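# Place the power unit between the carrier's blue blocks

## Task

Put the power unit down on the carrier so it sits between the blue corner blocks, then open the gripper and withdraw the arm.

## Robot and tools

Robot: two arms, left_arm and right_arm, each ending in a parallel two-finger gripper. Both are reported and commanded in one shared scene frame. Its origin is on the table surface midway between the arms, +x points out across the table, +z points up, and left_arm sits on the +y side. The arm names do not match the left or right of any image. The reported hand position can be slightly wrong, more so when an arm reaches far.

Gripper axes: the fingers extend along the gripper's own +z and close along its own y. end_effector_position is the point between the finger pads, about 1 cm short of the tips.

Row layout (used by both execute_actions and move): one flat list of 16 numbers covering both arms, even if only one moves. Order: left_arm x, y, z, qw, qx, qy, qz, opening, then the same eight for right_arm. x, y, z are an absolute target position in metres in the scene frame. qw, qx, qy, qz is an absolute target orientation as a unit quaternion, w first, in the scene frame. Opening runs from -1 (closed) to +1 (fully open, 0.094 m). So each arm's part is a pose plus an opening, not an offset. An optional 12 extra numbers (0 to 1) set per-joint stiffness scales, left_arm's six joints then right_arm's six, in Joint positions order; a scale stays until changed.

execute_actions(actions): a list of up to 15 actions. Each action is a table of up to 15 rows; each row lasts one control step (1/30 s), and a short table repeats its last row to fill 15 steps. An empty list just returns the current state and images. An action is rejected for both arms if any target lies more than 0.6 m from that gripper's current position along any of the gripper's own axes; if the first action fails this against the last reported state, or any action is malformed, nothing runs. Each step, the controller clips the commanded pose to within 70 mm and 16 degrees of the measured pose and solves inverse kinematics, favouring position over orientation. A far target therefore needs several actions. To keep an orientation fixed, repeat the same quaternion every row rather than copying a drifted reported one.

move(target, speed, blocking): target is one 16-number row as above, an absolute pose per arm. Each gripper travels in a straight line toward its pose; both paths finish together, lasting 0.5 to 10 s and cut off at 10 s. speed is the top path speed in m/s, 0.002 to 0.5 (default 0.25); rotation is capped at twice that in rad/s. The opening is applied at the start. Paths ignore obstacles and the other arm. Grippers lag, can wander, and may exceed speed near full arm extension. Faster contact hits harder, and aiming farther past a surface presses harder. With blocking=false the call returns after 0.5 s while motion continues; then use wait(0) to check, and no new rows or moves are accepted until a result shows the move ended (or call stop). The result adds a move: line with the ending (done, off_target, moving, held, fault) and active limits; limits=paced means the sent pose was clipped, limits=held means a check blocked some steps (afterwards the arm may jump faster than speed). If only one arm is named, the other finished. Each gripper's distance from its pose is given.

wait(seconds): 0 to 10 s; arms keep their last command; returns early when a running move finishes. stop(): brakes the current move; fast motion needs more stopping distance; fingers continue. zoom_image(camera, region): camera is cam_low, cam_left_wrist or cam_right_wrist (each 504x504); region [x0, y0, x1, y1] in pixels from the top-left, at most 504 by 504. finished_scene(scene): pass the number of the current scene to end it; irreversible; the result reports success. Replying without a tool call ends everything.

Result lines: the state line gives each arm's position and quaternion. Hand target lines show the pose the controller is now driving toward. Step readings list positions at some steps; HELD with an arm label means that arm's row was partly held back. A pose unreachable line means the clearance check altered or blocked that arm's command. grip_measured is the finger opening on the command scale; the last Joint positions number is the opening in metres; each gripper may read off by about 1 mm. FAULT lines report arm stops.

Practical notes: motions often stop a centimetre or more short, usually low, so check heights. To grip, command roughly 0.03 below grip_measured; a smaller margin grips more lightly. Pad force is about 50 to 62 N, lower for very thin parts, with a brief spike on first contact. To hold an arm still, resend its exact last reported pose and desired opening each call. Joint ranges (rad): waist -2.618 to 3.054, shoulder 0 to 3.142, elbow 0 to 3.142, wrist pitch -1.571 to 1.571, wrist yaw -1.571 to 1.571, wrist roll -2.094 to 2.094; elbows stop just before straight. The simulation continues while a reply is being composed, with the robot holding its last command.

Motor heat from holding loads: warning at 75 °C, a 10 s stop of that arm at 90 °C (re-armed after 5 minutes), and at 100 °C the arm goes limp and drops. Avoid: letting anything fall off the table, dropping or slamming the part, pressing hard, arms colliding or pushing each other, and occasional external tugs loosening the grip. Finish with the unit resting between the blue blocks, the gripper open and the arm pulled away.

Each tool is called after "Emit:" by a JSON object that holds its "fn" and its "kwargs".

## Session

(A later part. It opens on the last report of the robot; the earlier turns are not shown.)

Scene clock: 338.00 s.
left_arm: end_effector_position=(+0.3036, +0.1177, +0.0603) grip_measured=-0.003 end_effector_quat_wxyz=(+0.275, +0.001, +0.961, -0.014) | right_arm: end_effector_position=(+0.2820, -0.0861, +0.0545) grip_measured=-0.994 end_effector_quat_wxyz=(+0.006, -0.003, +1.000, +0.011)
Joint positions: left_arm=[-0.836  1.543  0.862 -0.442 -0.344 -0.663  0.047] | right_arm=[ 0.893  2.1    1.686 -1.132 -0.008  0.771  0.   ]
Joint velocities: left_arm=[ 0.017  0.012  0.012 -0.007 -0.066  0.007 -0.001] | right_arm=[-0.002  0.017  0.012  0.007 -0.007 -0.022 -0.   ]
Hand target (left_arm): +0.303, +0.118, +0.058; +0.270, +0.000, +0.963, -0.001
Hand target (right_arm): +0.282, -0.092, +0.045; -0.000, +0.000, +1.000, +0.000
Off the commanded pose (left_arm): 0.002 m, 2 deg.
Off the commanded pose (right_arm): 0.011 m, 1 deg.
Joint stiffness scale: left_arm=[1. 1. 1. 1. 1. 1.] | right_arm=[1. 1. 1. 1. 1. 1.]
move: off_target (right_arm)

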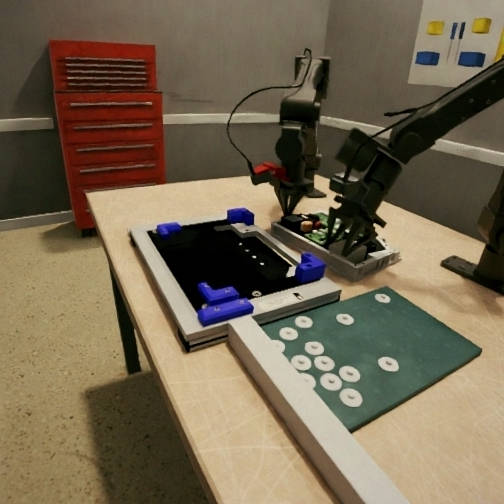

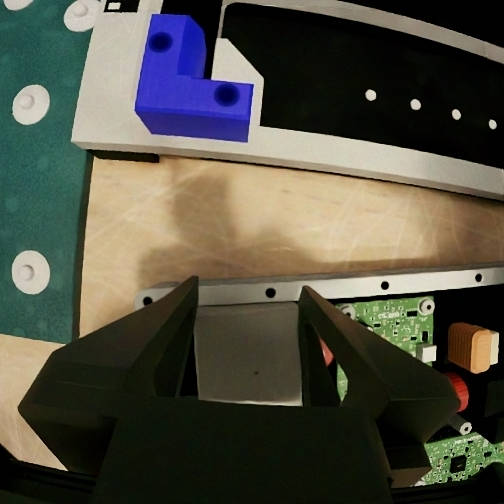

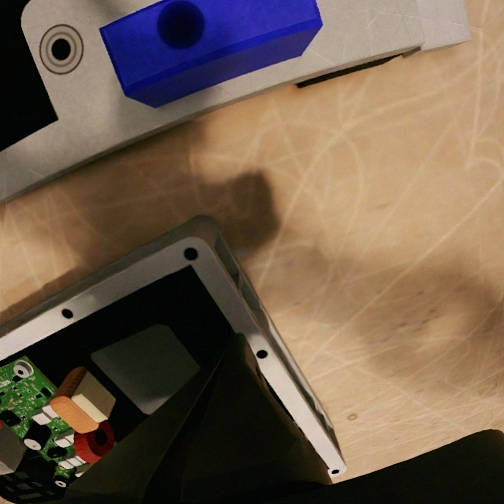

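Emit:
{"fn": "move", "kwargs": {"target": [0.303,0.118,0.058,0.27,0,0.963,0,-0.4,0.282,-0.088,0.082,0,0,1,0,-0.45], "speed": 0.04}}

Emit:
{"fn": "move", "kwargs": {"target": [0.303,0.118,0.058,0.27,0,0.963,0,-0.4,0.282,-0.101,0.082,0,0,1,0,-0.45], "speed": 0.04}}

Emit:
{"fn": "move", "kwargs": {"target": [0.303,0.118,0.058,0.27,0,0.963,0,-0.4,0.282,-0.101,0.035,0,0,1,0,-0.45], "speed": 0.03}}

Emit:
{"fn": "move", "kwargs": {"target": [0.303,0.118,0.058,0.27,0,0.963,0,-0.4,0.282,-0.099,0.042,0,0,1,0,-1], "speed": 0.03}}

Scene clock: 358.10 s.
left_arm: end_effector_position=(+0.3035, +0.1181, +0.0603) grip_measured=-0.003 end_effector_quat_wxyz=(+0.275, +0.000, +0.961, -0.014) | right_arm: end_effector_position=(+0.2839, -0.0906, +0.0800) grip_measured=-0.452 end_effector_quat_wxyz=(+0.004, -0.000, +1.000, -0.000)
Joint positions: left_arm=[-0.836  1.543  0.862 -0.443 -0.345 -0.664  0.047] | right_arm=[ 0.888  2.1    1.788 -1.254  0.006  0.77   0.026]
Joint velocities: left_arm=[ 0.017 -0.017  0.012 -0.022  0.037  0.007 -0.   ] | right_arm=[-0.017  0.002 -0.007 -0.066 -0.022  0.037  0.   ]
Hand target (left_arm): +0.303, +0.118, +0.058; +0.270, +0.000, +0.963, -0.000
Hand target (right_arm): +0.282, -0.088, +0.082; +0.000, +0.000, +1.000, +0.000
Off the commanded pose (left_arm): 0.002 m, 2 deg.
Off the commanded pose (right_arm): 0.004 m, 0 deg.
Joint stiffness scale: left_arm=[1. 1. 1. 1. 1. 1.] | right_arm=[1. 1. 1. 1. 1. 1.]
move: done

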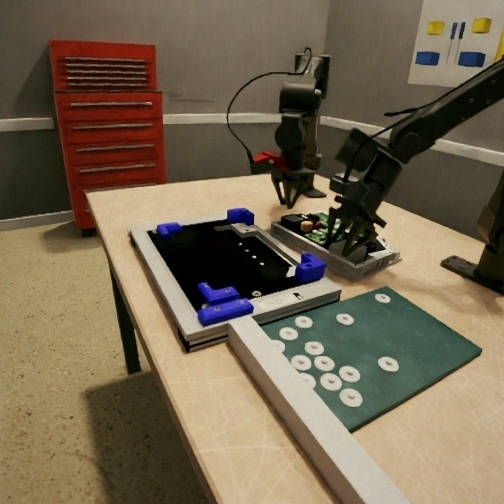

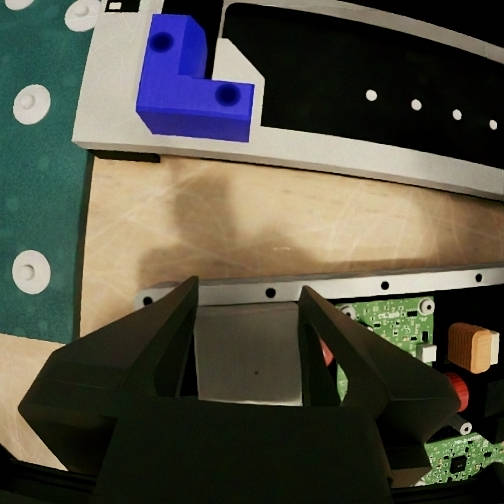

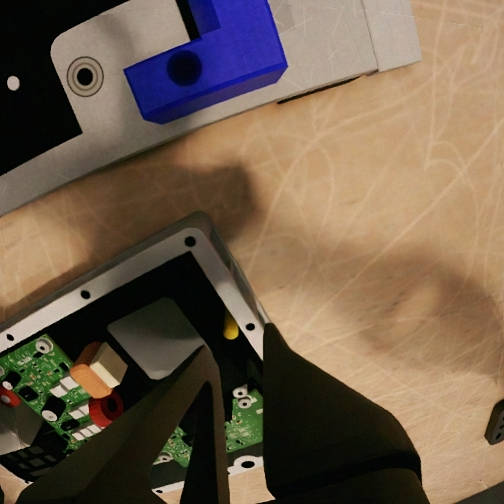

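Scene clock: 358.97 s.
left_arm: end_effector_position=(+0.3035, +0.1181, +0.0603) grip_measured=-0.003 end_effector_quat_wxyz=(+0.275, +0.000, +0.961, -0.014) | right_arm: end_effector_position=(+0.2811, -0.0977, +0.0789) grip_measured=-0.452 end_effector_quat_wxyz=(-0.001, -0.001, +1.000, -0.004)
Joint positions: left_arm=[-0.836  1.543  0.862 -0.443 -0.345 -0.664  0.047] | right_arm=[ 0.88   2.083  1.758 -1.253  0.005  0.76   0.026]
Joint velocities: left_arm=[-0.007 -0.012 -0.012 -0.037 -0.081 -0.007  0.001] | right_arm=[-0.007  0.002  0.007 -0.037 -0.051  0.037  0.001]
Hand target (left_arm): +0.303, +0.118, +0.058; +0.270, +0.000, +0.963, -0.000
Hand target (right_arm): +0.282, -0.101, +0.082; +0.000, +0.000, +1.000, +0.000
Off the commanded pose (left_arm): 0.002 m, 2 deg.
Off the commanded pose (right_arm): 0.005 m, 1 deg.
Joint stiffness scale: left_arm=[1. 1. 1. 1. 1. 1.] | right_arm=[1. 1. 1. 1. 1. 1.]
move: done

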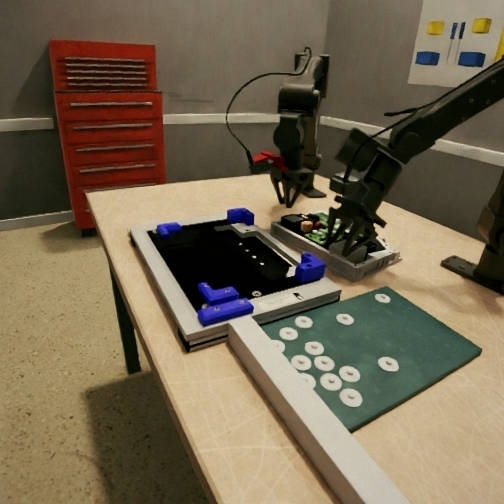

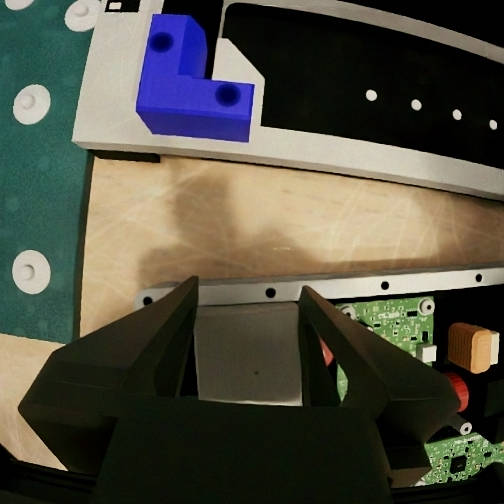

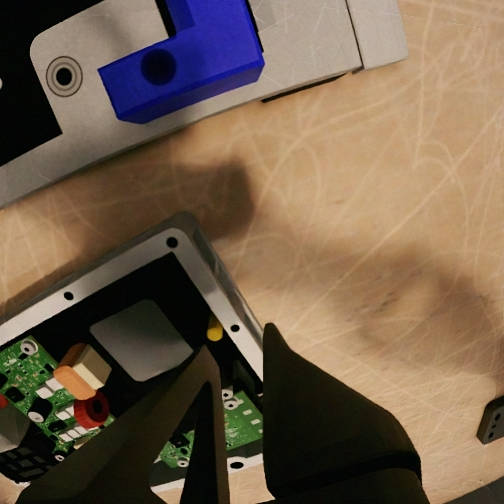

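Scene clock: 360.67 s.
left_arm: end_effector_position=(+0.3035, +0.1181, +0.0603) grip_measured=-0.003 end_effector_quat_wxyz=(+0.275, +0.000, +0.961, -0.014) | right_arm: end_effector_position=(+0.2808, -0.0978, +0.0521) grip_measured=-0.452 end_effector_quat_wxyz=(+0.007, -0.002, +1.000, +0.003)
Joint positions: left_arm=[-0.836  1.543  0.862 -0.443 -0.345 -0.664  0.047] | right_arm=[ 0.88   2.075  1.639 -1.12   0.005  0.758  0.026]
Joint velocities: left_arm=[ 0.002 -0.002  0.007  0.051 -0.022  0.022  0.001] | right_arm=[-0.002 -0.002 -0.002  0.022  0.037 -0.007 -0.   ]
Hand target (left_arm): +0.303, +0.118, +0.058; +0.270, +0.000, +0.963, -0.000
Hand target (right_arm): +0.281, -0.101, +0.036; -0.000, -0.000, +1.000, -0.000
Off the commanded pose (left_arm): 0.002 m, 2 deg.
Off the commanded pose (right_arm): 0.017 m, 1 deg.
Joint stiffness scale: left_arm=[1. 1. 1. 1. 1. 1.] | right_arm=[1. 1. 1. 1. 1. 1.]
move: off_target (right_arm)

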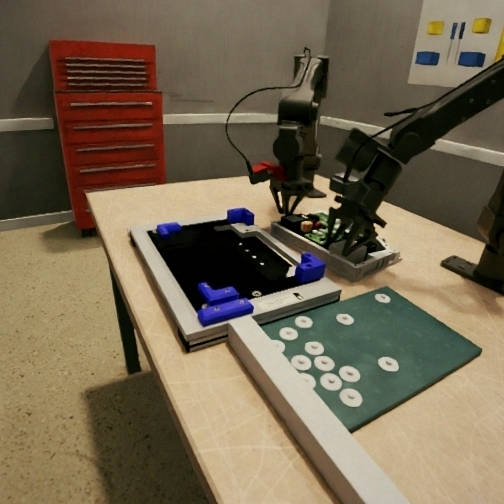

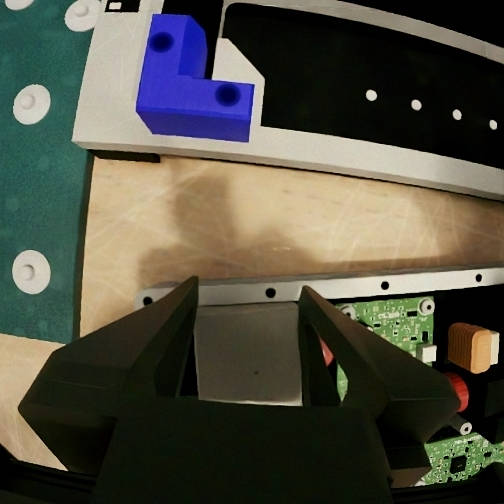

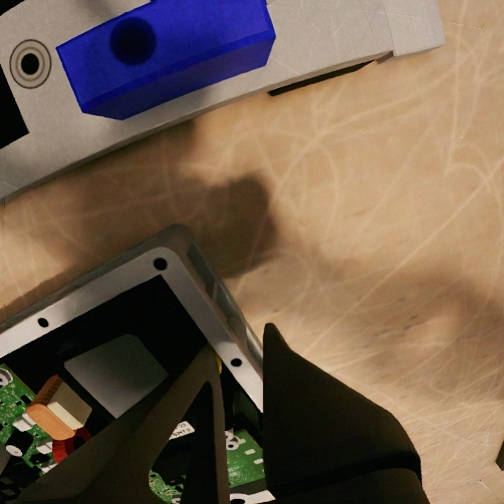

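Scene clock: 361.37 s.
left_arm: end_effector_position=(+0.3035, +0.1181, +0.0603) grip_measured=-0.003 end_effector_quat_wxyz=(+0.275, +0.000, +0.961, -0.014) | right_arm: end_effector_position=(+0.2819, -0.0959, +0.0526) grip_measured=-0.994 end_effector_quat_wxyz=(+0.009, -0.002, +1.000, +0.008)
Joint positions: left_arm=[-0.836  1.543  0.862 -0.443 -0.345 -0.664  0.047] | right_arm=[ 0.88   2.074  1.639 -1.111  0.001  0.758  0.   ]
Joint velocities: left_arm=[ 0.007 -0.007 -0.012 -0.066 -0.037  0.022  0.001] | right_arm=[-0.002 -0.002 -0.012 -0.037 -0.066 -0.066 -0.001]
Hand target (left_arm): +0.303, +0.118, +0.058; +0.270, +0.000, +0.963, -0.000
Hand target (right_arm): +0.282, -0.099, +0.042; -0.000, +0.000, +1.000, +0.000
Off the commanded pose (left_arm): 0.002 m, 2 deg.
Off the commanded pose (right_arm): 0.011 m, 1 deg.
Joint stiffness scale: left_arm=[1. 1. 1. 1. 1. 1.] | right_arm=[1. 1. 1. 1. 1. 1.]
move: off_target (right_arm)

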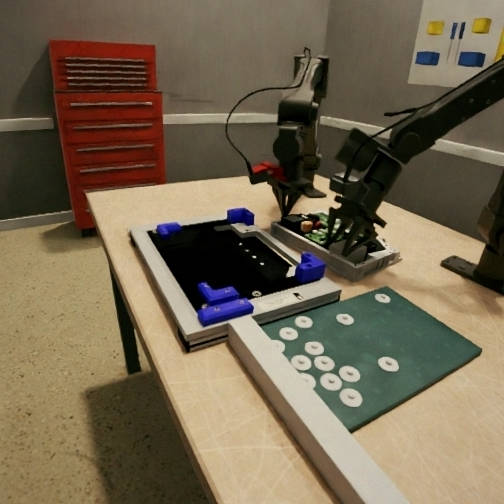

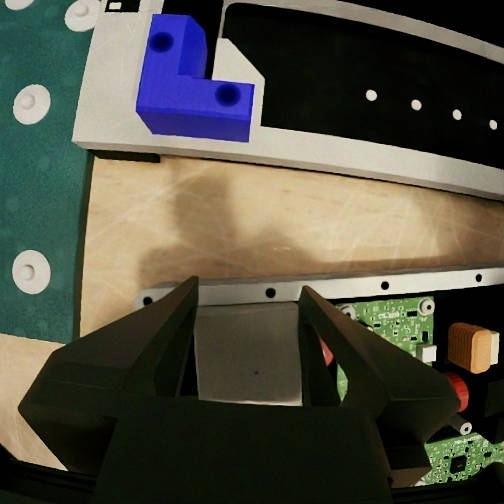

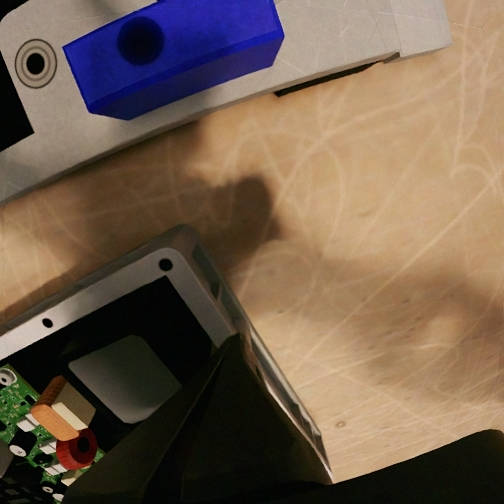

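Emit:
{"fn": "move", "kwargs": {"target": [0.303,0.118,0.058,0.27,0,0.963,0,-0.4,0.282,-0.099,0.085,0,0,1,0,-0.45], "speed": 0.04}}

Emit:
{"fn": "move", "kwargs": {"target": [0.303,0.118,0.058,0.27,0,0.963,0,-0.4,0.282,-0.116,0.082,0,0,1,0,-0.4], "speed": 0.04}}

Emit:
{"fn": "move", "kwargs": {"target": [0.303,0.118,0.058,0.27,0,0.963,0,-0.4,0.282,-0.116,0.04,0,0,1,0,-0.4], "speed": 0.03}}

Emit:
{"fn": "move", "kwargs": {"target": [0.303,0.118,0.058,0.27,0,0.963,0,-0.4,0.282,-0.114,0.045,0,0,1,0,-1], "speed": 0.03}}

Scene clock: 374.57 s.
left_arm: end_effector_position=(+0.3035, +0.1181, +0.0603) grip_measured=-0.003 end_effector_quat_wxyz=(+0.275, +0.000, +0.961, -0.014) | right_arm: end_effector_position=(+0.2807, -0.0987, +0.0809) grip_measured=-0.452 end_effector_quat_wxyz=(+0.002, -0.002, +1.000, -0.002)
Joint positions: left_arm=[-0.836  1.543  0.862 -0.443 -0.345 -0.664  0.047] | right_arm=[ 0.879  2.072  1.749 -1.249  0.006  0.757  0.026]
Joint velocities: left_arm=[-0.002 -0.012 -0.007 -0.022  0.037 -0.037 -0.001] | right_arm=[-0.002 -0.007  0.002 -0.037 -0.022  0.022 -0.   ]
Hand target (left_arm): +0.303, +0.118, +0.058; +0.270, +0.000, +0.963, -0.000
Hand target (right_arm): +0.282, -0.099, +0.085; +0.000, +0.000, +1.000, +0.000
Off the commanded pose (left_arm): 0.002 m, 2 deg.
Off the commanded pose (right_arm): 0.004 m, 0 deg.
Joint stiffness scale: left_arm=[1. 1. 1. 1. 1. 1.] | right_arm=[1. 1. 1. 1. 1. 1.]
move: done

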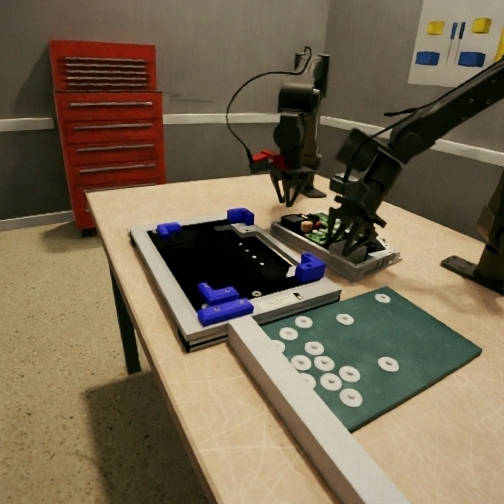

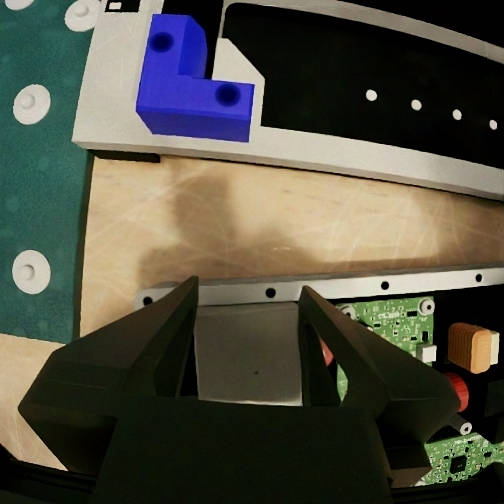

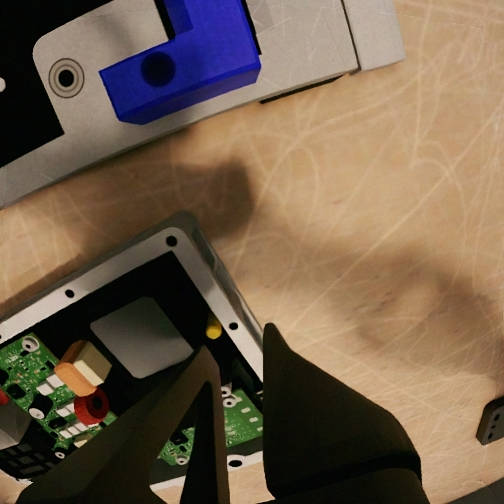

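Scene clock: 375.37 s.
left_arm: end_effector_position=(+0.3035, +0.1181, +0.0603) grip_measured=-0.003 end_effector_quat_wxyz=(+0.275, +0.000, +0.961, -0.014) | right_arm: end_effector_position=(+0.2816, -0.1134, +0.0795) grip_measured=-0.402 end_effector_quat_wxyz=(-0.001, -0.000, +1.000, -0.005)
Joint positions: left_arm=[-0.836  1.543  0.862 -0.443 -0.345 -0.664  0.047] | right_arm=[ 0.85   2.042  1.699 -1.236  0.006  0.733  0.028]
Joint velocities: left_arm=[-0.002 -0.002 -0.002  0.022  0.007  0.037 -0.   ] | right_arm=[ 0.012 -0.012 -0.017  0.037  0.051 -0.081 -0.   ]
Hand target (left_arm): +0.303, +0.118, +0.058; +0.270, +0.000, +0.963, -0.000
Hand target (right_arm): +0.282, -0.116, +0.082; +0.000, +0.000, +1.000, -0.000
Off the commanded pose (left_arm): 0.002 m, 2 deg.
Off the commanded pose (right_arm): 0.004 m, 1 deg.
Joint stiffness scale: left_arm=[1. 1. 1. 1. 1. 1.] | right_arm=[1. 1. 1. 1. 1. 1.]
move: done

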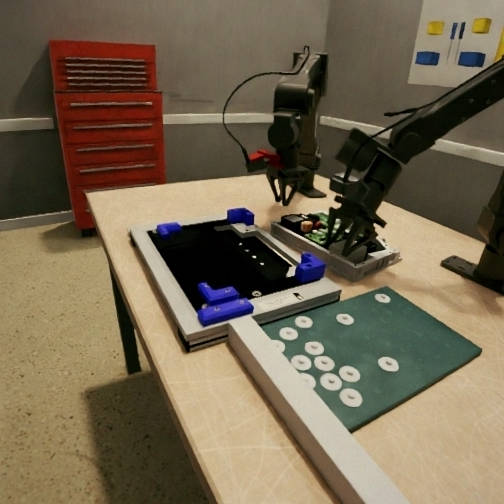

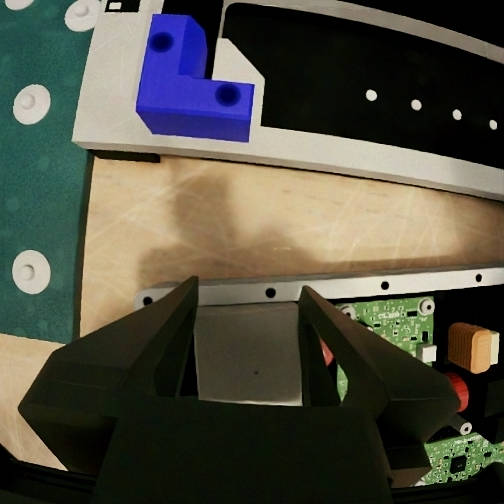

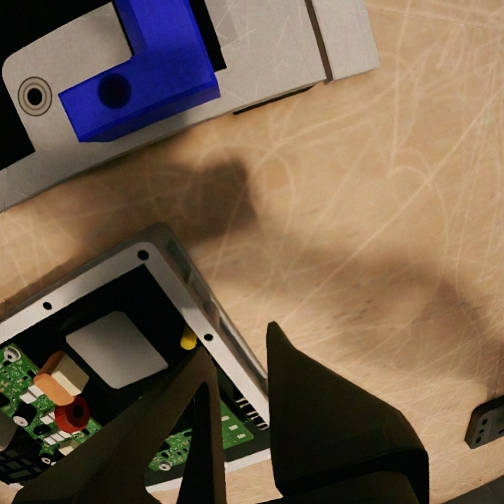

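Scene clock: 377.07 s.
left_arm: end_effector_position=(+0.3035, +0.1181, +0.0603) grip_measured=-0.003 end_effector_quat_wxyz=(+0.275, +0.000, +0.961, -0.014) | right_arm: end_effector_position=(+0.2828, -0.1124, +0.0481) grip_measured=-0.402 end_effector_quat_wxyz=(+0.009, -0.001, +1.000, +0.004)
Joint positions: left_arm=[-0.836  1.543  0.862 -0.443 -0.345 -0.664  0.047] | right_arm=[ 0.85   2.042  1.573 -1.083  0.006  0.731  0.028]
Joint velocities: left_arm=[-0.007 -0.012  0.017  0.007  0.051 -0.051 -0.   ] | right_arm=[-0.012  0.007  0.012  0.022 -0.037  0.066  0.   ]
Hand target (left_arm): +0.303, +0.118, +0.058; +0.270, +0.000, +0.963, -0.000
Hand target (right_arm): +0.282, -0.116, +0.040; +0.000, +0.000, +1.000, +0.000
Off the commanded pose (left_arm): 0.002 m, 2 deg.
Off the commanded pose (right_arm): 0.009 m, 1 deg.
Joint stiffness scale: left_arm=[1. 1. 1. 1. 1. 1.] | right_arm=[1. 1. 1. 1. 1. 1.]
move: done

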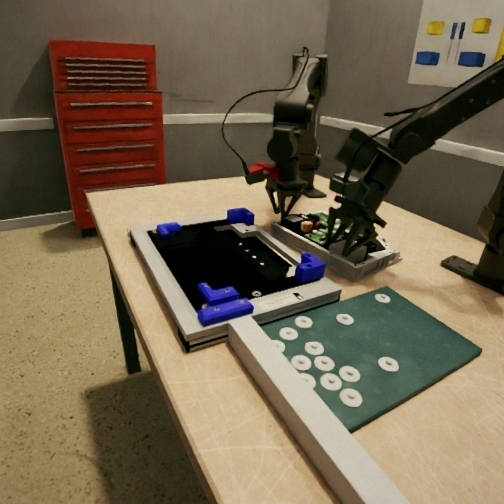

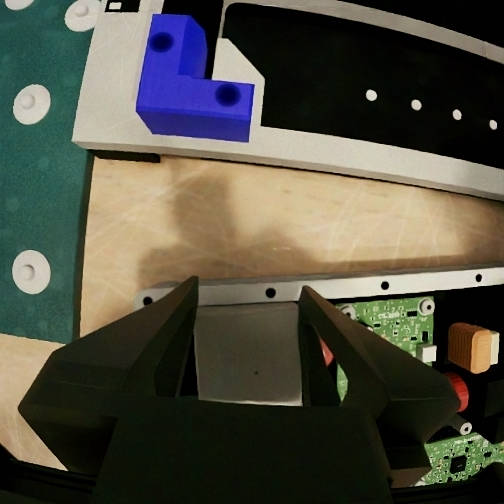

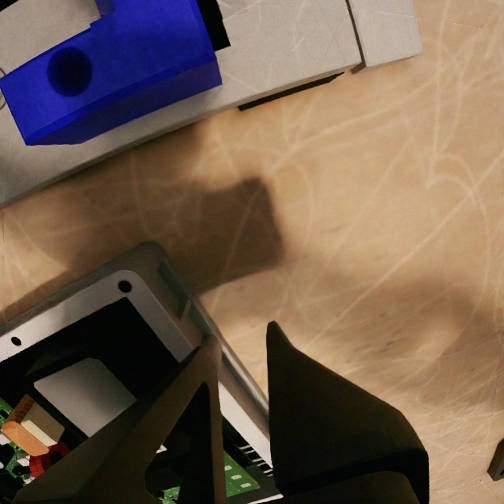

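Scene clock: 377.77 s.
left_arm: end_effector_position=(+0.3035, +0.1181, +0.0603) grip_measured=-0.003 end_effector_quat_wxyz=(+0.275, +0.000, +0.961, -0.014) | right_arm: end_effector_position=(+0.2829, -0.1123, +0.0481) grip_measured=-0.994 end_effector_quat_wxyz=(+0.009, -0.001, +1.000, +0.004)
Joint positions: left_arm=[-0.836  1.543  0.862 -0.443 -0.345 -0.664  0.047] | right_arm=[ 0.85   2.042  1.573 -1.082  0.006  0.731  0.   ]
Joint velocities: left_arm=[ 0.002 -0.017 -0.002 -0.022  0.037  0.007 -0.   ] | right_arm=[-0.012 -0.007 -0.002 -0.037 -0.066 -0.022 -0.   ]
Hand target (left_arm): +0.303, +0.118, +0.058; +0.270, +0.000, +0.963, -0.000
Hand target (right_arm): +0.282, -0.114, +0.045; +0.000, +0.000, +1.000, +0.000
Off the commanded pose (left_arm): 0.002 m, 2 deg.
Off the commanded pose (right_arm): 0.004 m, 1 deg.
Joint stiffness scale: left_arm=[1. 1. 1. 1. 1. 1.] | right_arm=[1. 1. 1. 1. 1. 1.]
move: done

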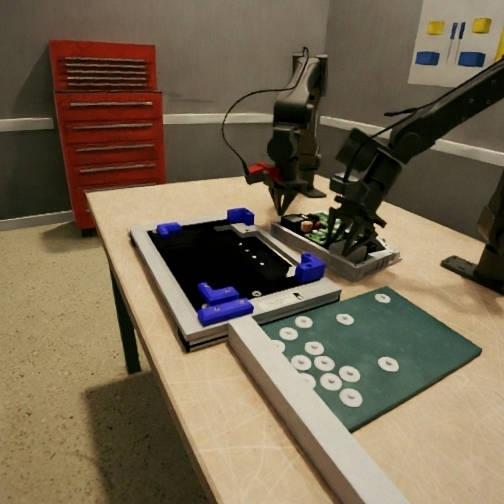

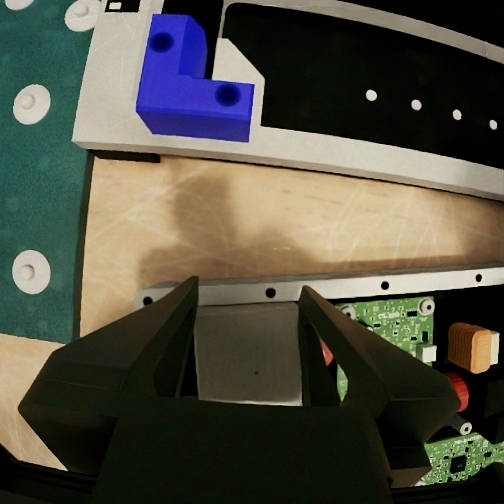

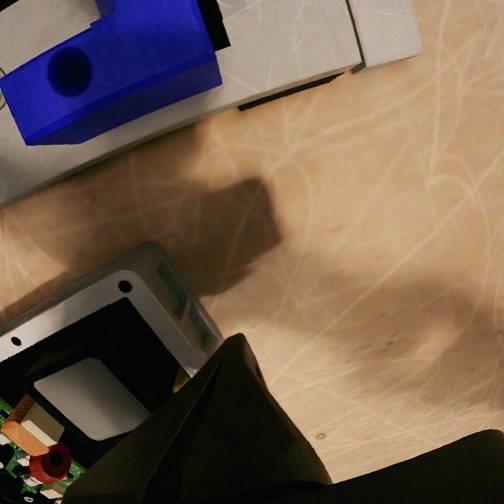

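Emit:
{"fn": "move", "kwargs": {"target": [0.303,0.118,0.058,0.27,0,0.963,0,-0.4,0.282,-0.114,0.085,0,0,1,0,-0.3], "speed": 0.04}}

Emit:
{"fn": "move", "kwargs": {"target": [0.303,0.118,0.058,0.27,0,0.963,0,-0.4,0.282,-0.106,0.082,0,0,1,0,-0.3], "speed": 0.04}}

Emit:
{"fn": "move", "kwargs": {"target": [0.303,0.118,0.058,0.27,0,0.963,0,-0.4,0.282,-0.106,0.035,0,0,1,0,-0.3], "speed": 0.03}}

Emit:
{"fn": "move", "kwargs": {"target": [0.303,0.118,0.058,0.27,0,0.963,0,-0.4,0.282,-0.103,0.045,0,0,1,0,-0.7], "speed": 0.03}}

Scene clock: 398.47 s.
left_arm: end_effector_position=(+0.3035, +0.1181, +0.0603) grip_measured=-0.003 end_effector_quat_wxyz=(+0.275, +0.000, +0.961, -0.014) | right_arm: end_effector_position=(+0.2804, -0.1145, +0.0763) grip_measured=-0.302 end_effector_quat_wxyz=(-0.003, -0.001, +1.000, -0.007)
Joint positions: left_arm=[-0.836  1.543  0.862 -0.443 -0.345 -0.664  0.047] | right_arm=[ 0.85   2.042  1.686 -1.229  0.006  0.731  0.033]
Joint velocities: left_arm=[ 0.002 -0.002  0.017  0.037  0.022 -0.007 -0.001] | right_arm=[ 0.002  0.012 -0.012 -0.051 -0.066  0.11  -0.   ]
Hand target (left_arm): +0.303, +0.118, +0.058; +0.270, +0.000, +0.963, -0.000
Hand target (right_arm): +0.282, -0.114, +0.085; -0.000, +0.000, +1.000, -0.000
Off the commanded pose (left_arm): 0.002 m, 2 deg.
Off the commanded pose (right_arm): 0.009 m, 1 deg.
Joint stiffness scale: left_arm=[1. 1. 1. 1. 1. 1.] | right_arm=[1. 1. 1. 1. 1. 1.]
move: done

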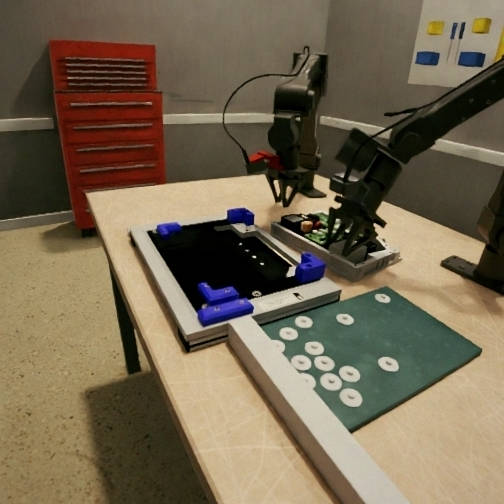

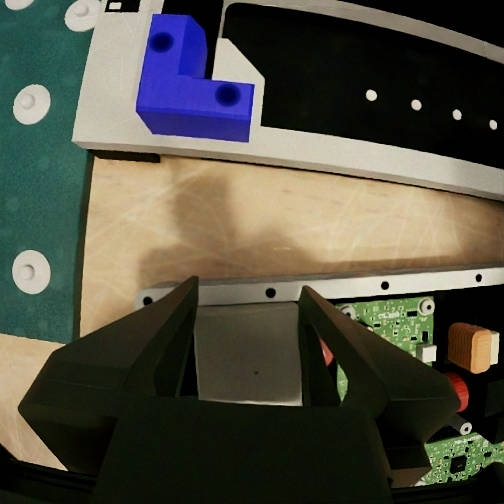

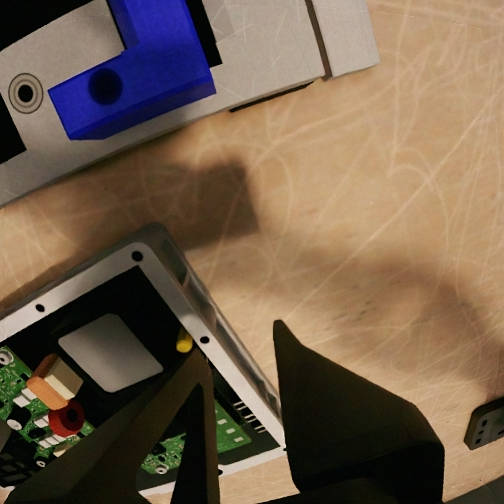

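Scene clock: 399.20 s.
left_arm: end_effector_position=(+0.3035, +0.1181, +0.0603) grip_measured=-0.003 end_effector_quat_wxyz=(+0.275, +0.000, +0.961, -0.014) | right_arm: end_effector_position=(+0.2850, -0.1104, +0.0822) grip_measured=-0.302 end_effector_quat_wxyz=(+0.005, +0.002, +1.000, +0.001)
Joint positions: left_arm=[-0.836  1.543  0.862 -0.443 -0.345 -0.664  0.047] | right_arm=[ 0.85   2.042  1.71  -1.23   0.006  0.736  0.033]
Joint velocities: left_arm=[ 0.007 -0.002 -0.022  0.007 -0.051 -0.051  0.001] | right_arm=[-0.002 -0.017 -0.022  0.007  0.051  0.095 -0.   ]
Hand target (left_arm): +0.303, +0.118, +0.058; +0.270, +0.000, +0.963, -0.000
Hand target (right_arm): +0.282, -0.106, +0.082; +0.000, -0.000, +1.000, +0.000
Off the commanded pose (left_arm): 0.002 m, 2 deg.
Off the commanded pose (right_arm): 0.005 m, 1 deg.
Joint stiffness scale: left_arm=[1. 1. 1. 1. 1. 1.] | right_arm=[1. 1. 1. 1. 1. 1.]
move: done

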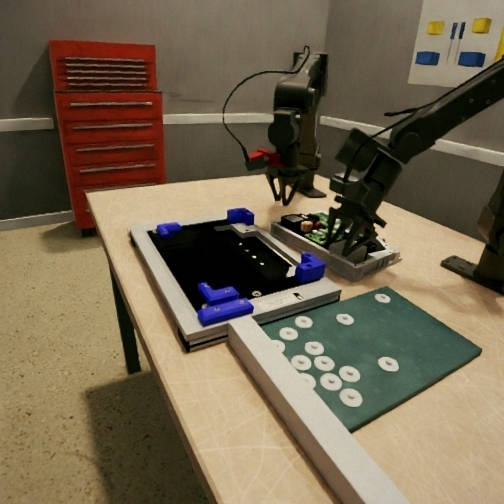

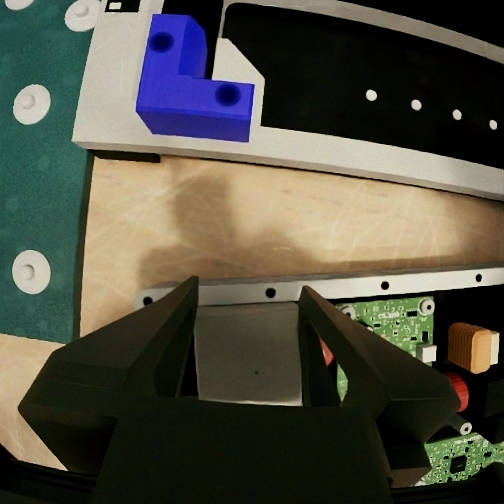

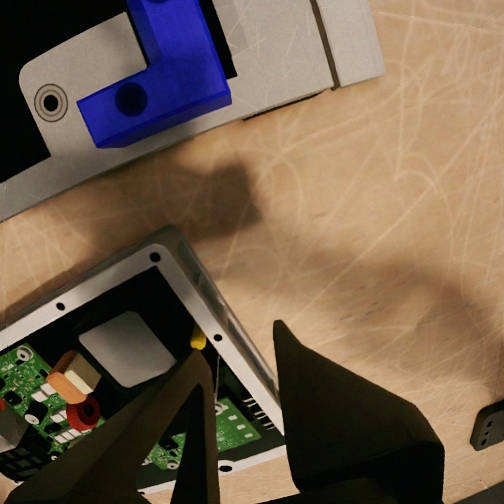

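Scene clock: 401.10 s.
left_arm: end_effector_position=(+0.3035, +0.1181, +0.0603) grip_measured=-0.003 end_effector_quat_wxyz=(+0.275, +0.000, +0.961, -0.014) | right_arm: end_effector_position=(+0.2887, -0.1069, +0.0471) grip_measured=-0.302 end_effector_quat_wxyz=(+0.012, +0.002, +1.000, +0.007)
Joint positions: left_arm=[-0.836  1.543  0.862 -0.443 -0.345 -0.664  0.047] | right_arm=[ 0.85   2.066  1.604 -1.082  0.005  0.737  0.033]
Joint velocities: left_arm=[-0.002 -0.012 -0.002 -0.022  0.037  0.022 -0.   ] | right_arm=[-0.002 -0.007 -0.007 -0.007  0.081  0.022 -0.   ]
Hand target (left_arm): +0.303, +0.118, +0.058; +0.270, +0.000, +0.963, -0.000
Hand target (right_arm): +0.282, -0.106, +0.035; -0.000, +0.000, +1.000, -0.000
Off the commanded pose (left_arm): 0.002 m, 2 deg.
Off the commanded pose (right_arm): 0.014 m, 2 deg.
Joint stiffness scale: left_arm=[1. 1. 1. 1. 1. 1.] | right_arm=[1. 1. 1. 1. 1. 1.]
move: off_target (right_arm)

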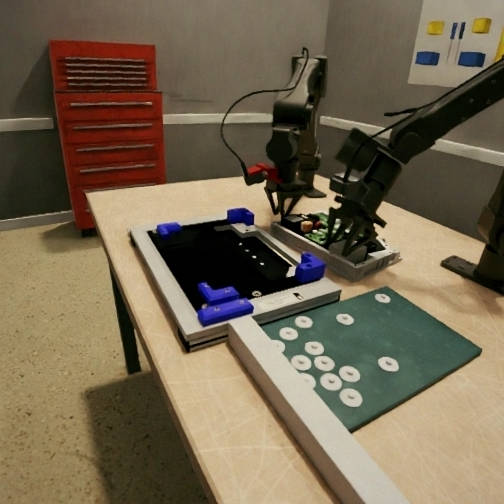

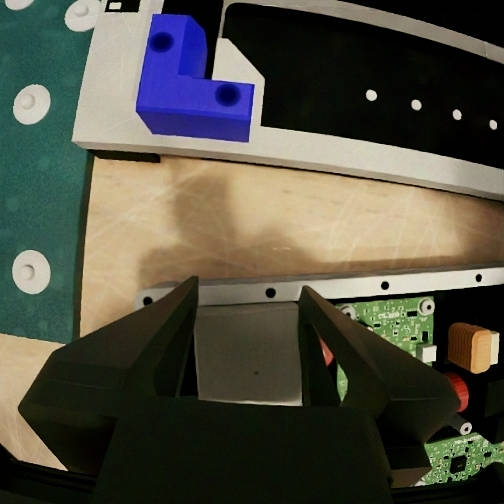

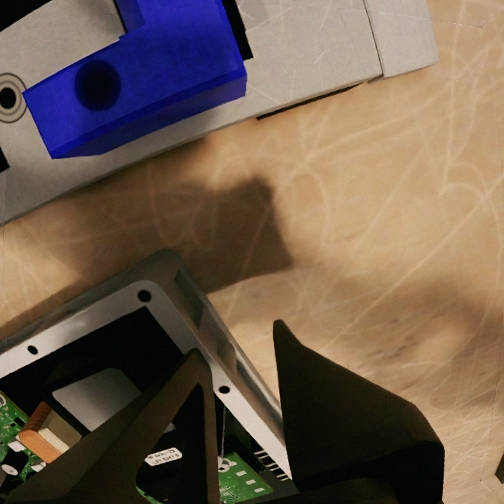

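Scene clock: 401.90 s.
left_arm: end_effector_position=(+0.3035, +0.1181, +0.0603) grip_measured=-0.003 end_effector_quat_wxyz=(+0.275, +0.000, +0.961, -0.014) | right_arm: end_effector_position=(+0.2843, -0.1072, +0.0471) grip_measured=-0.698 end_effector_quat_wxyz=(+0.007, +0.002, +1.000, +0.003)
Joint positions: left_arm=[-0.836  1.543  0.862 -0.443 -0.345 -0.664  0.047] | right_arm=[ 0.857  2.066  1.604 -1.095  0.005  0.743  0.014]
Joint velocities: left_arm=[-0.002 -0.002 -0.017 -0.007 -0.022  0.037 -0.   ] | right_arm=[ 0.012 -0.012 -0.012 -0.007  0.037 -0.037 -0.001]
Hand target (left_arm): +0.303, +0.118, +0.058; +0.270, +0.000, +0.963, -0.000
Hand target (right_arm): +0.282, -0.103, +0.045; +0.000, +0.000, +1.000, +0.000
Off the commanded pose (left_arm): 0.002 m, 2 deg.
Off the commanded pose (right_arm): 0.005 m, 1 deg.
Joint stiffness scale: left_arm=[1. 1. 1. 1. 1. 1.] | right_arm=[1. 1. 1. 1. 1. 1.]
move: done

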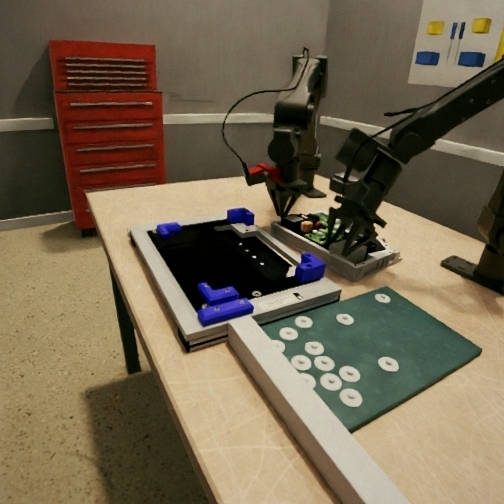

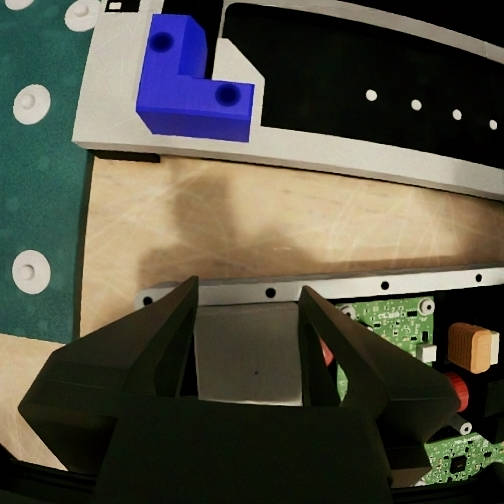

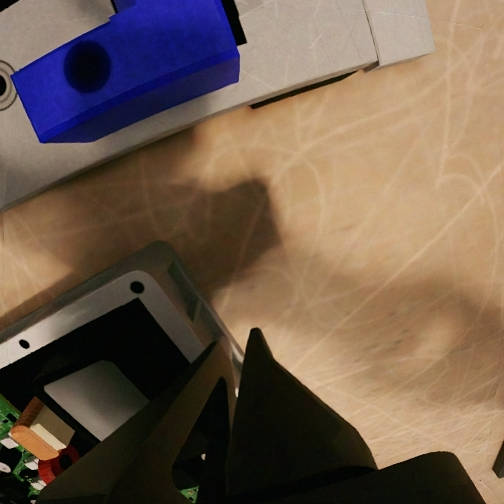

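Straddled visibly; close fully.

Emit:
{"fn": "move", "kwargs": {"target": [0.303,0.118,0.058,0.27,0,0.963,0,-0.4,0.283,-0.105,0.046,0,0,1,0,-1], "speed": 0.03}}

Scene clock: 409.30 s.
left_arm: end_effector_position=(+0.3035, +0.1181, +0.0603) grip_measured=-0.003 end_effector_quat_wxyz=(+0.275, +0.000, +0.961, -0.014) | right_arm: end_effector_position=(+0.2838, -0.1076, +0.0471) grip_measured=-0.994 end_effector_quat_wxyz=(+0.006, +0.002, +1.000, +0.002)
Joint positions: left_arm=[-0.836  1.543  0.862 -0.443 -0.345 -0.664  0.047] | right_arm=[ 0.857  2.066  1.604 -1.098  0.005  0.743  0.   ]
Joint velocities: left_arm=[-0.002  0.002  0.007  0.007  0.022 -0.037 -0.   ] | right_arm=[-0.002 -0.017 -0.002 -0.007 -0.022  0.022 -0.001]
Hand target (left_arm): +0.303, +0.118, +0.058; +0.270, +0.000, +0.963, -0.000
Hand target (right_arm): +0.283, -0.105, +0.046; +0.000, +0.000, +1.000, +0.000
Off the commanded pose (left_arm): 0.002 m, 2 deg.
Off the commanded pose (right_arm): 0.003 m, 1 deg.
Joint stiffness scale: left_arm=[1. 1. 1. 1. 1. 1.] | right_arm=[1. 1. 1. 1. 1. 1.]
move: done

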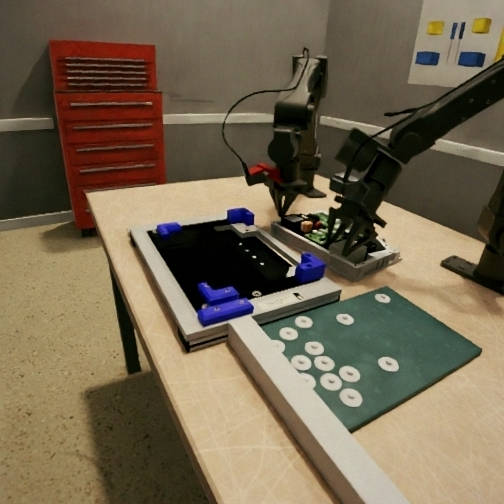

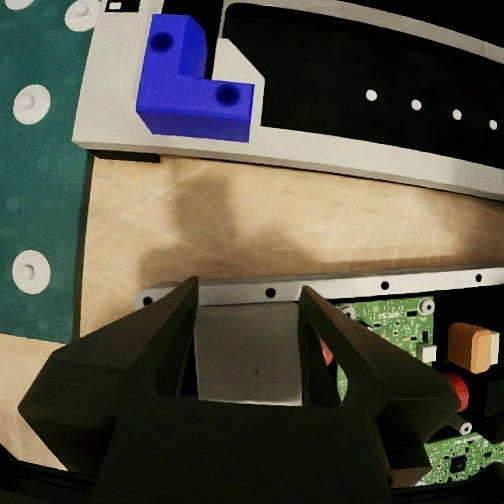

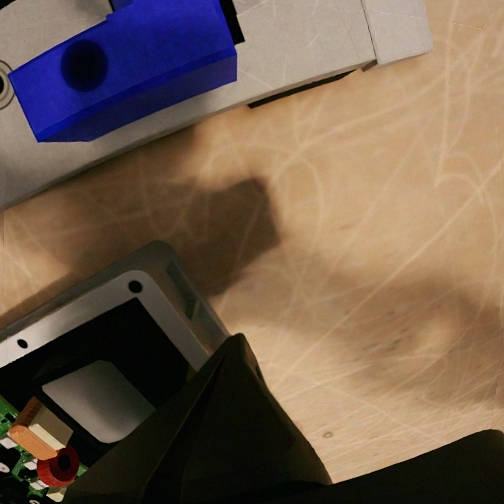

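Emit:
{"fn": "zoom_image", "kwargs": {"camera": "cam_low", "region": [220,150,420,300]}}

Region (220, 150, 420, 300) of cam_low's 504x504 image, scaled by 2.520, with more detail than that image has; it fills the top 378 rows of this view, and the rest is white.

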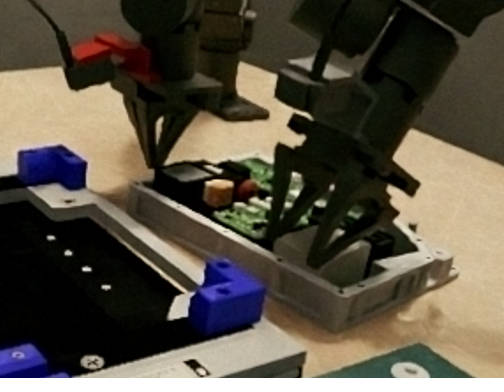

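Emit:
{"fn": "move", "kwargs": {"target": [0.303,0.118,0.058,0.27,0,0.963,0,-0.4,0.30,-0.06,0.10,0,0,1,0,-1], "speed": 0.06}}

Emit:
{"fn": "move", "kwargs": {"target": [0.303,0.118,0.058,0.27,0,0.963,0,-0.4,0.30,-0.06,0.04,0,0,1,0,-1], "speed": 0.03}}

Scene clock: 436.77 s.
left_arm: end_effector_position=(+0.3035, +0.1181, +0.0603) grip_measured=-0.003 end_effector_quat_wxyz=(+0.275, +0.000, +0.961, -0.014) | right_arm: end_effector_position=(+0.3045, -0.0636, +0.1030) grip_measured=-0.994 end_effector_quat_wxyz=(+0.007, +0.002, +1.000, +0.004)
Joint positions: left_arm=[-0.836  1.543  0.862 -0.443 -0.345 -0.664  0.047] | right_arm=[ 0.899  2.245  2.111 -1.421  0.005  0.785  0.   ]
Joint velocities: left_arm=[-0.002  0.002  0.012  0.051 -0.037  0.037 -0.001] | right_arm=[-0.007  0.007 -0.012 -0.066  0.007 -0.022 -0.001]
Hand target (left_arm): +0.303, +0.118, +0.058; +0.270, +0.000, +0.963, -0.000
Hand target (right_arm): +0.301, -0.060, +0.100; +0.000, +0.000, +1.000, +0.000
Off the commanded pose (left_arm): 0.002 m, 2 deg.
Off the commanded pose (right_arm): 0.006 m, 1 deg.
Joint stiffness scale: left_arm=[1. 1. 1. 1. 1. 1.] | right_arm=[1. 1. 1. 1. 1. 1.]
move: done

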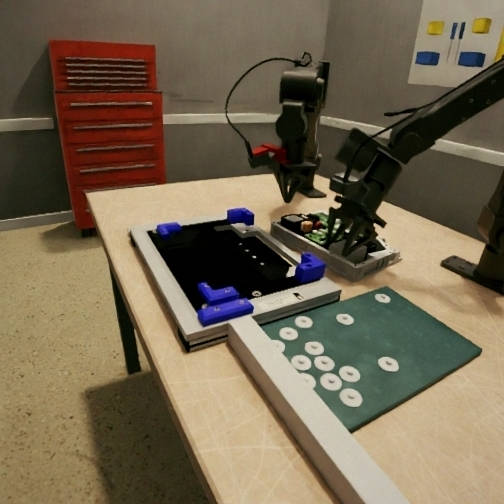

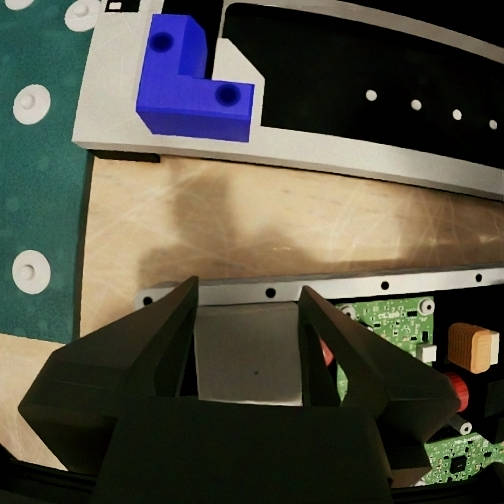

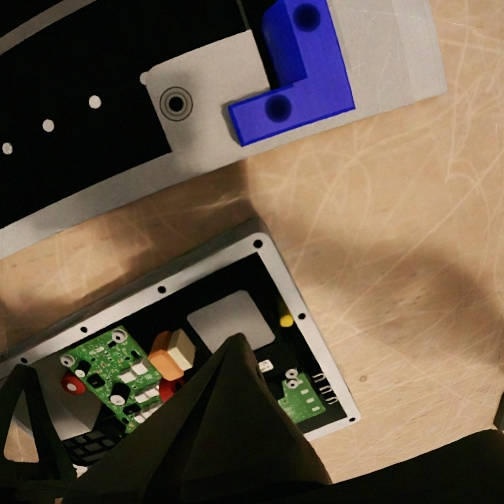

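Scene clock: 439.10 s.
left_arm: end_effector_position=(+0.3035, +0.1181, +0.0603) grip_measured=-0.003 end_effector_quat_wxyz=(+0.275, +0.000, +0.961, -0.014) | right_arm: end_effector_position=(+0.3046, -0.0635, +0.0645) grip_measured=-0.994 end_effector_quat_wxyz=(+0.011, +0.002, +1.000, +0.008)
Joint positions: left_arm=[-0.836  1.543  0.862 -0.443 -0.345 -0.664  0.047] | right_arm=[ 0.899  2.228  1.928 -1.245  0.005  0.786  0.   ]
Joint velocities: left_arm=[-0.022  0.012 -0.002  0.007 -0.022 -0.022 -0.   ] | right_arm=[ 0.007  0.007 -0.012  0.022 -0.081 -0.007  0.   ]
Hand target (left_arm): +0.303, +0.118, +0.058; +0.270, +0.000, +0.963, -0.000
Hand target (right_arm): +0.299, -0.061, +0.041; -0.000, +0.000, +1.000, -0.001
Off the commanded pose (left_arm): 0.002 m, 2 deg.
Off the commanded pose (right_arm): 0.025 m, 2 deg.
Joint stiffness scale: left_arm=[1. 1. 1. 1. 1. 1.] | right_arm=[1. 1. 1. 1. 1. 1.]
move: off_target (right_arm)

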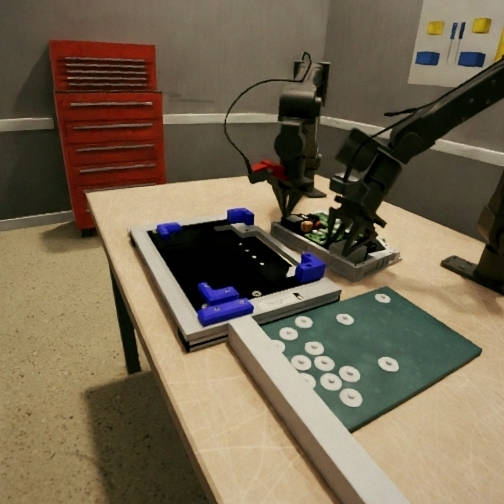

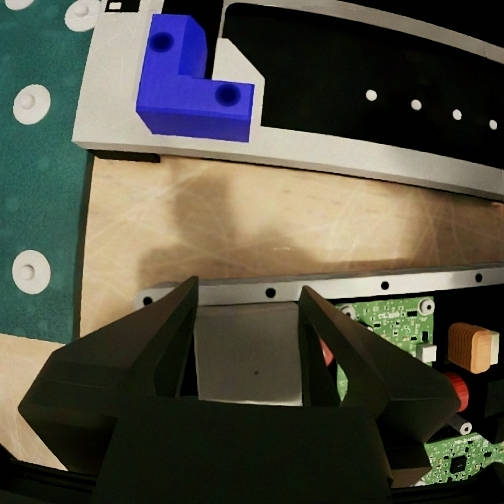

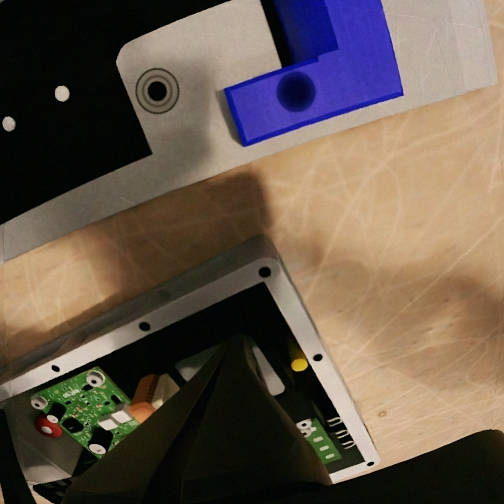

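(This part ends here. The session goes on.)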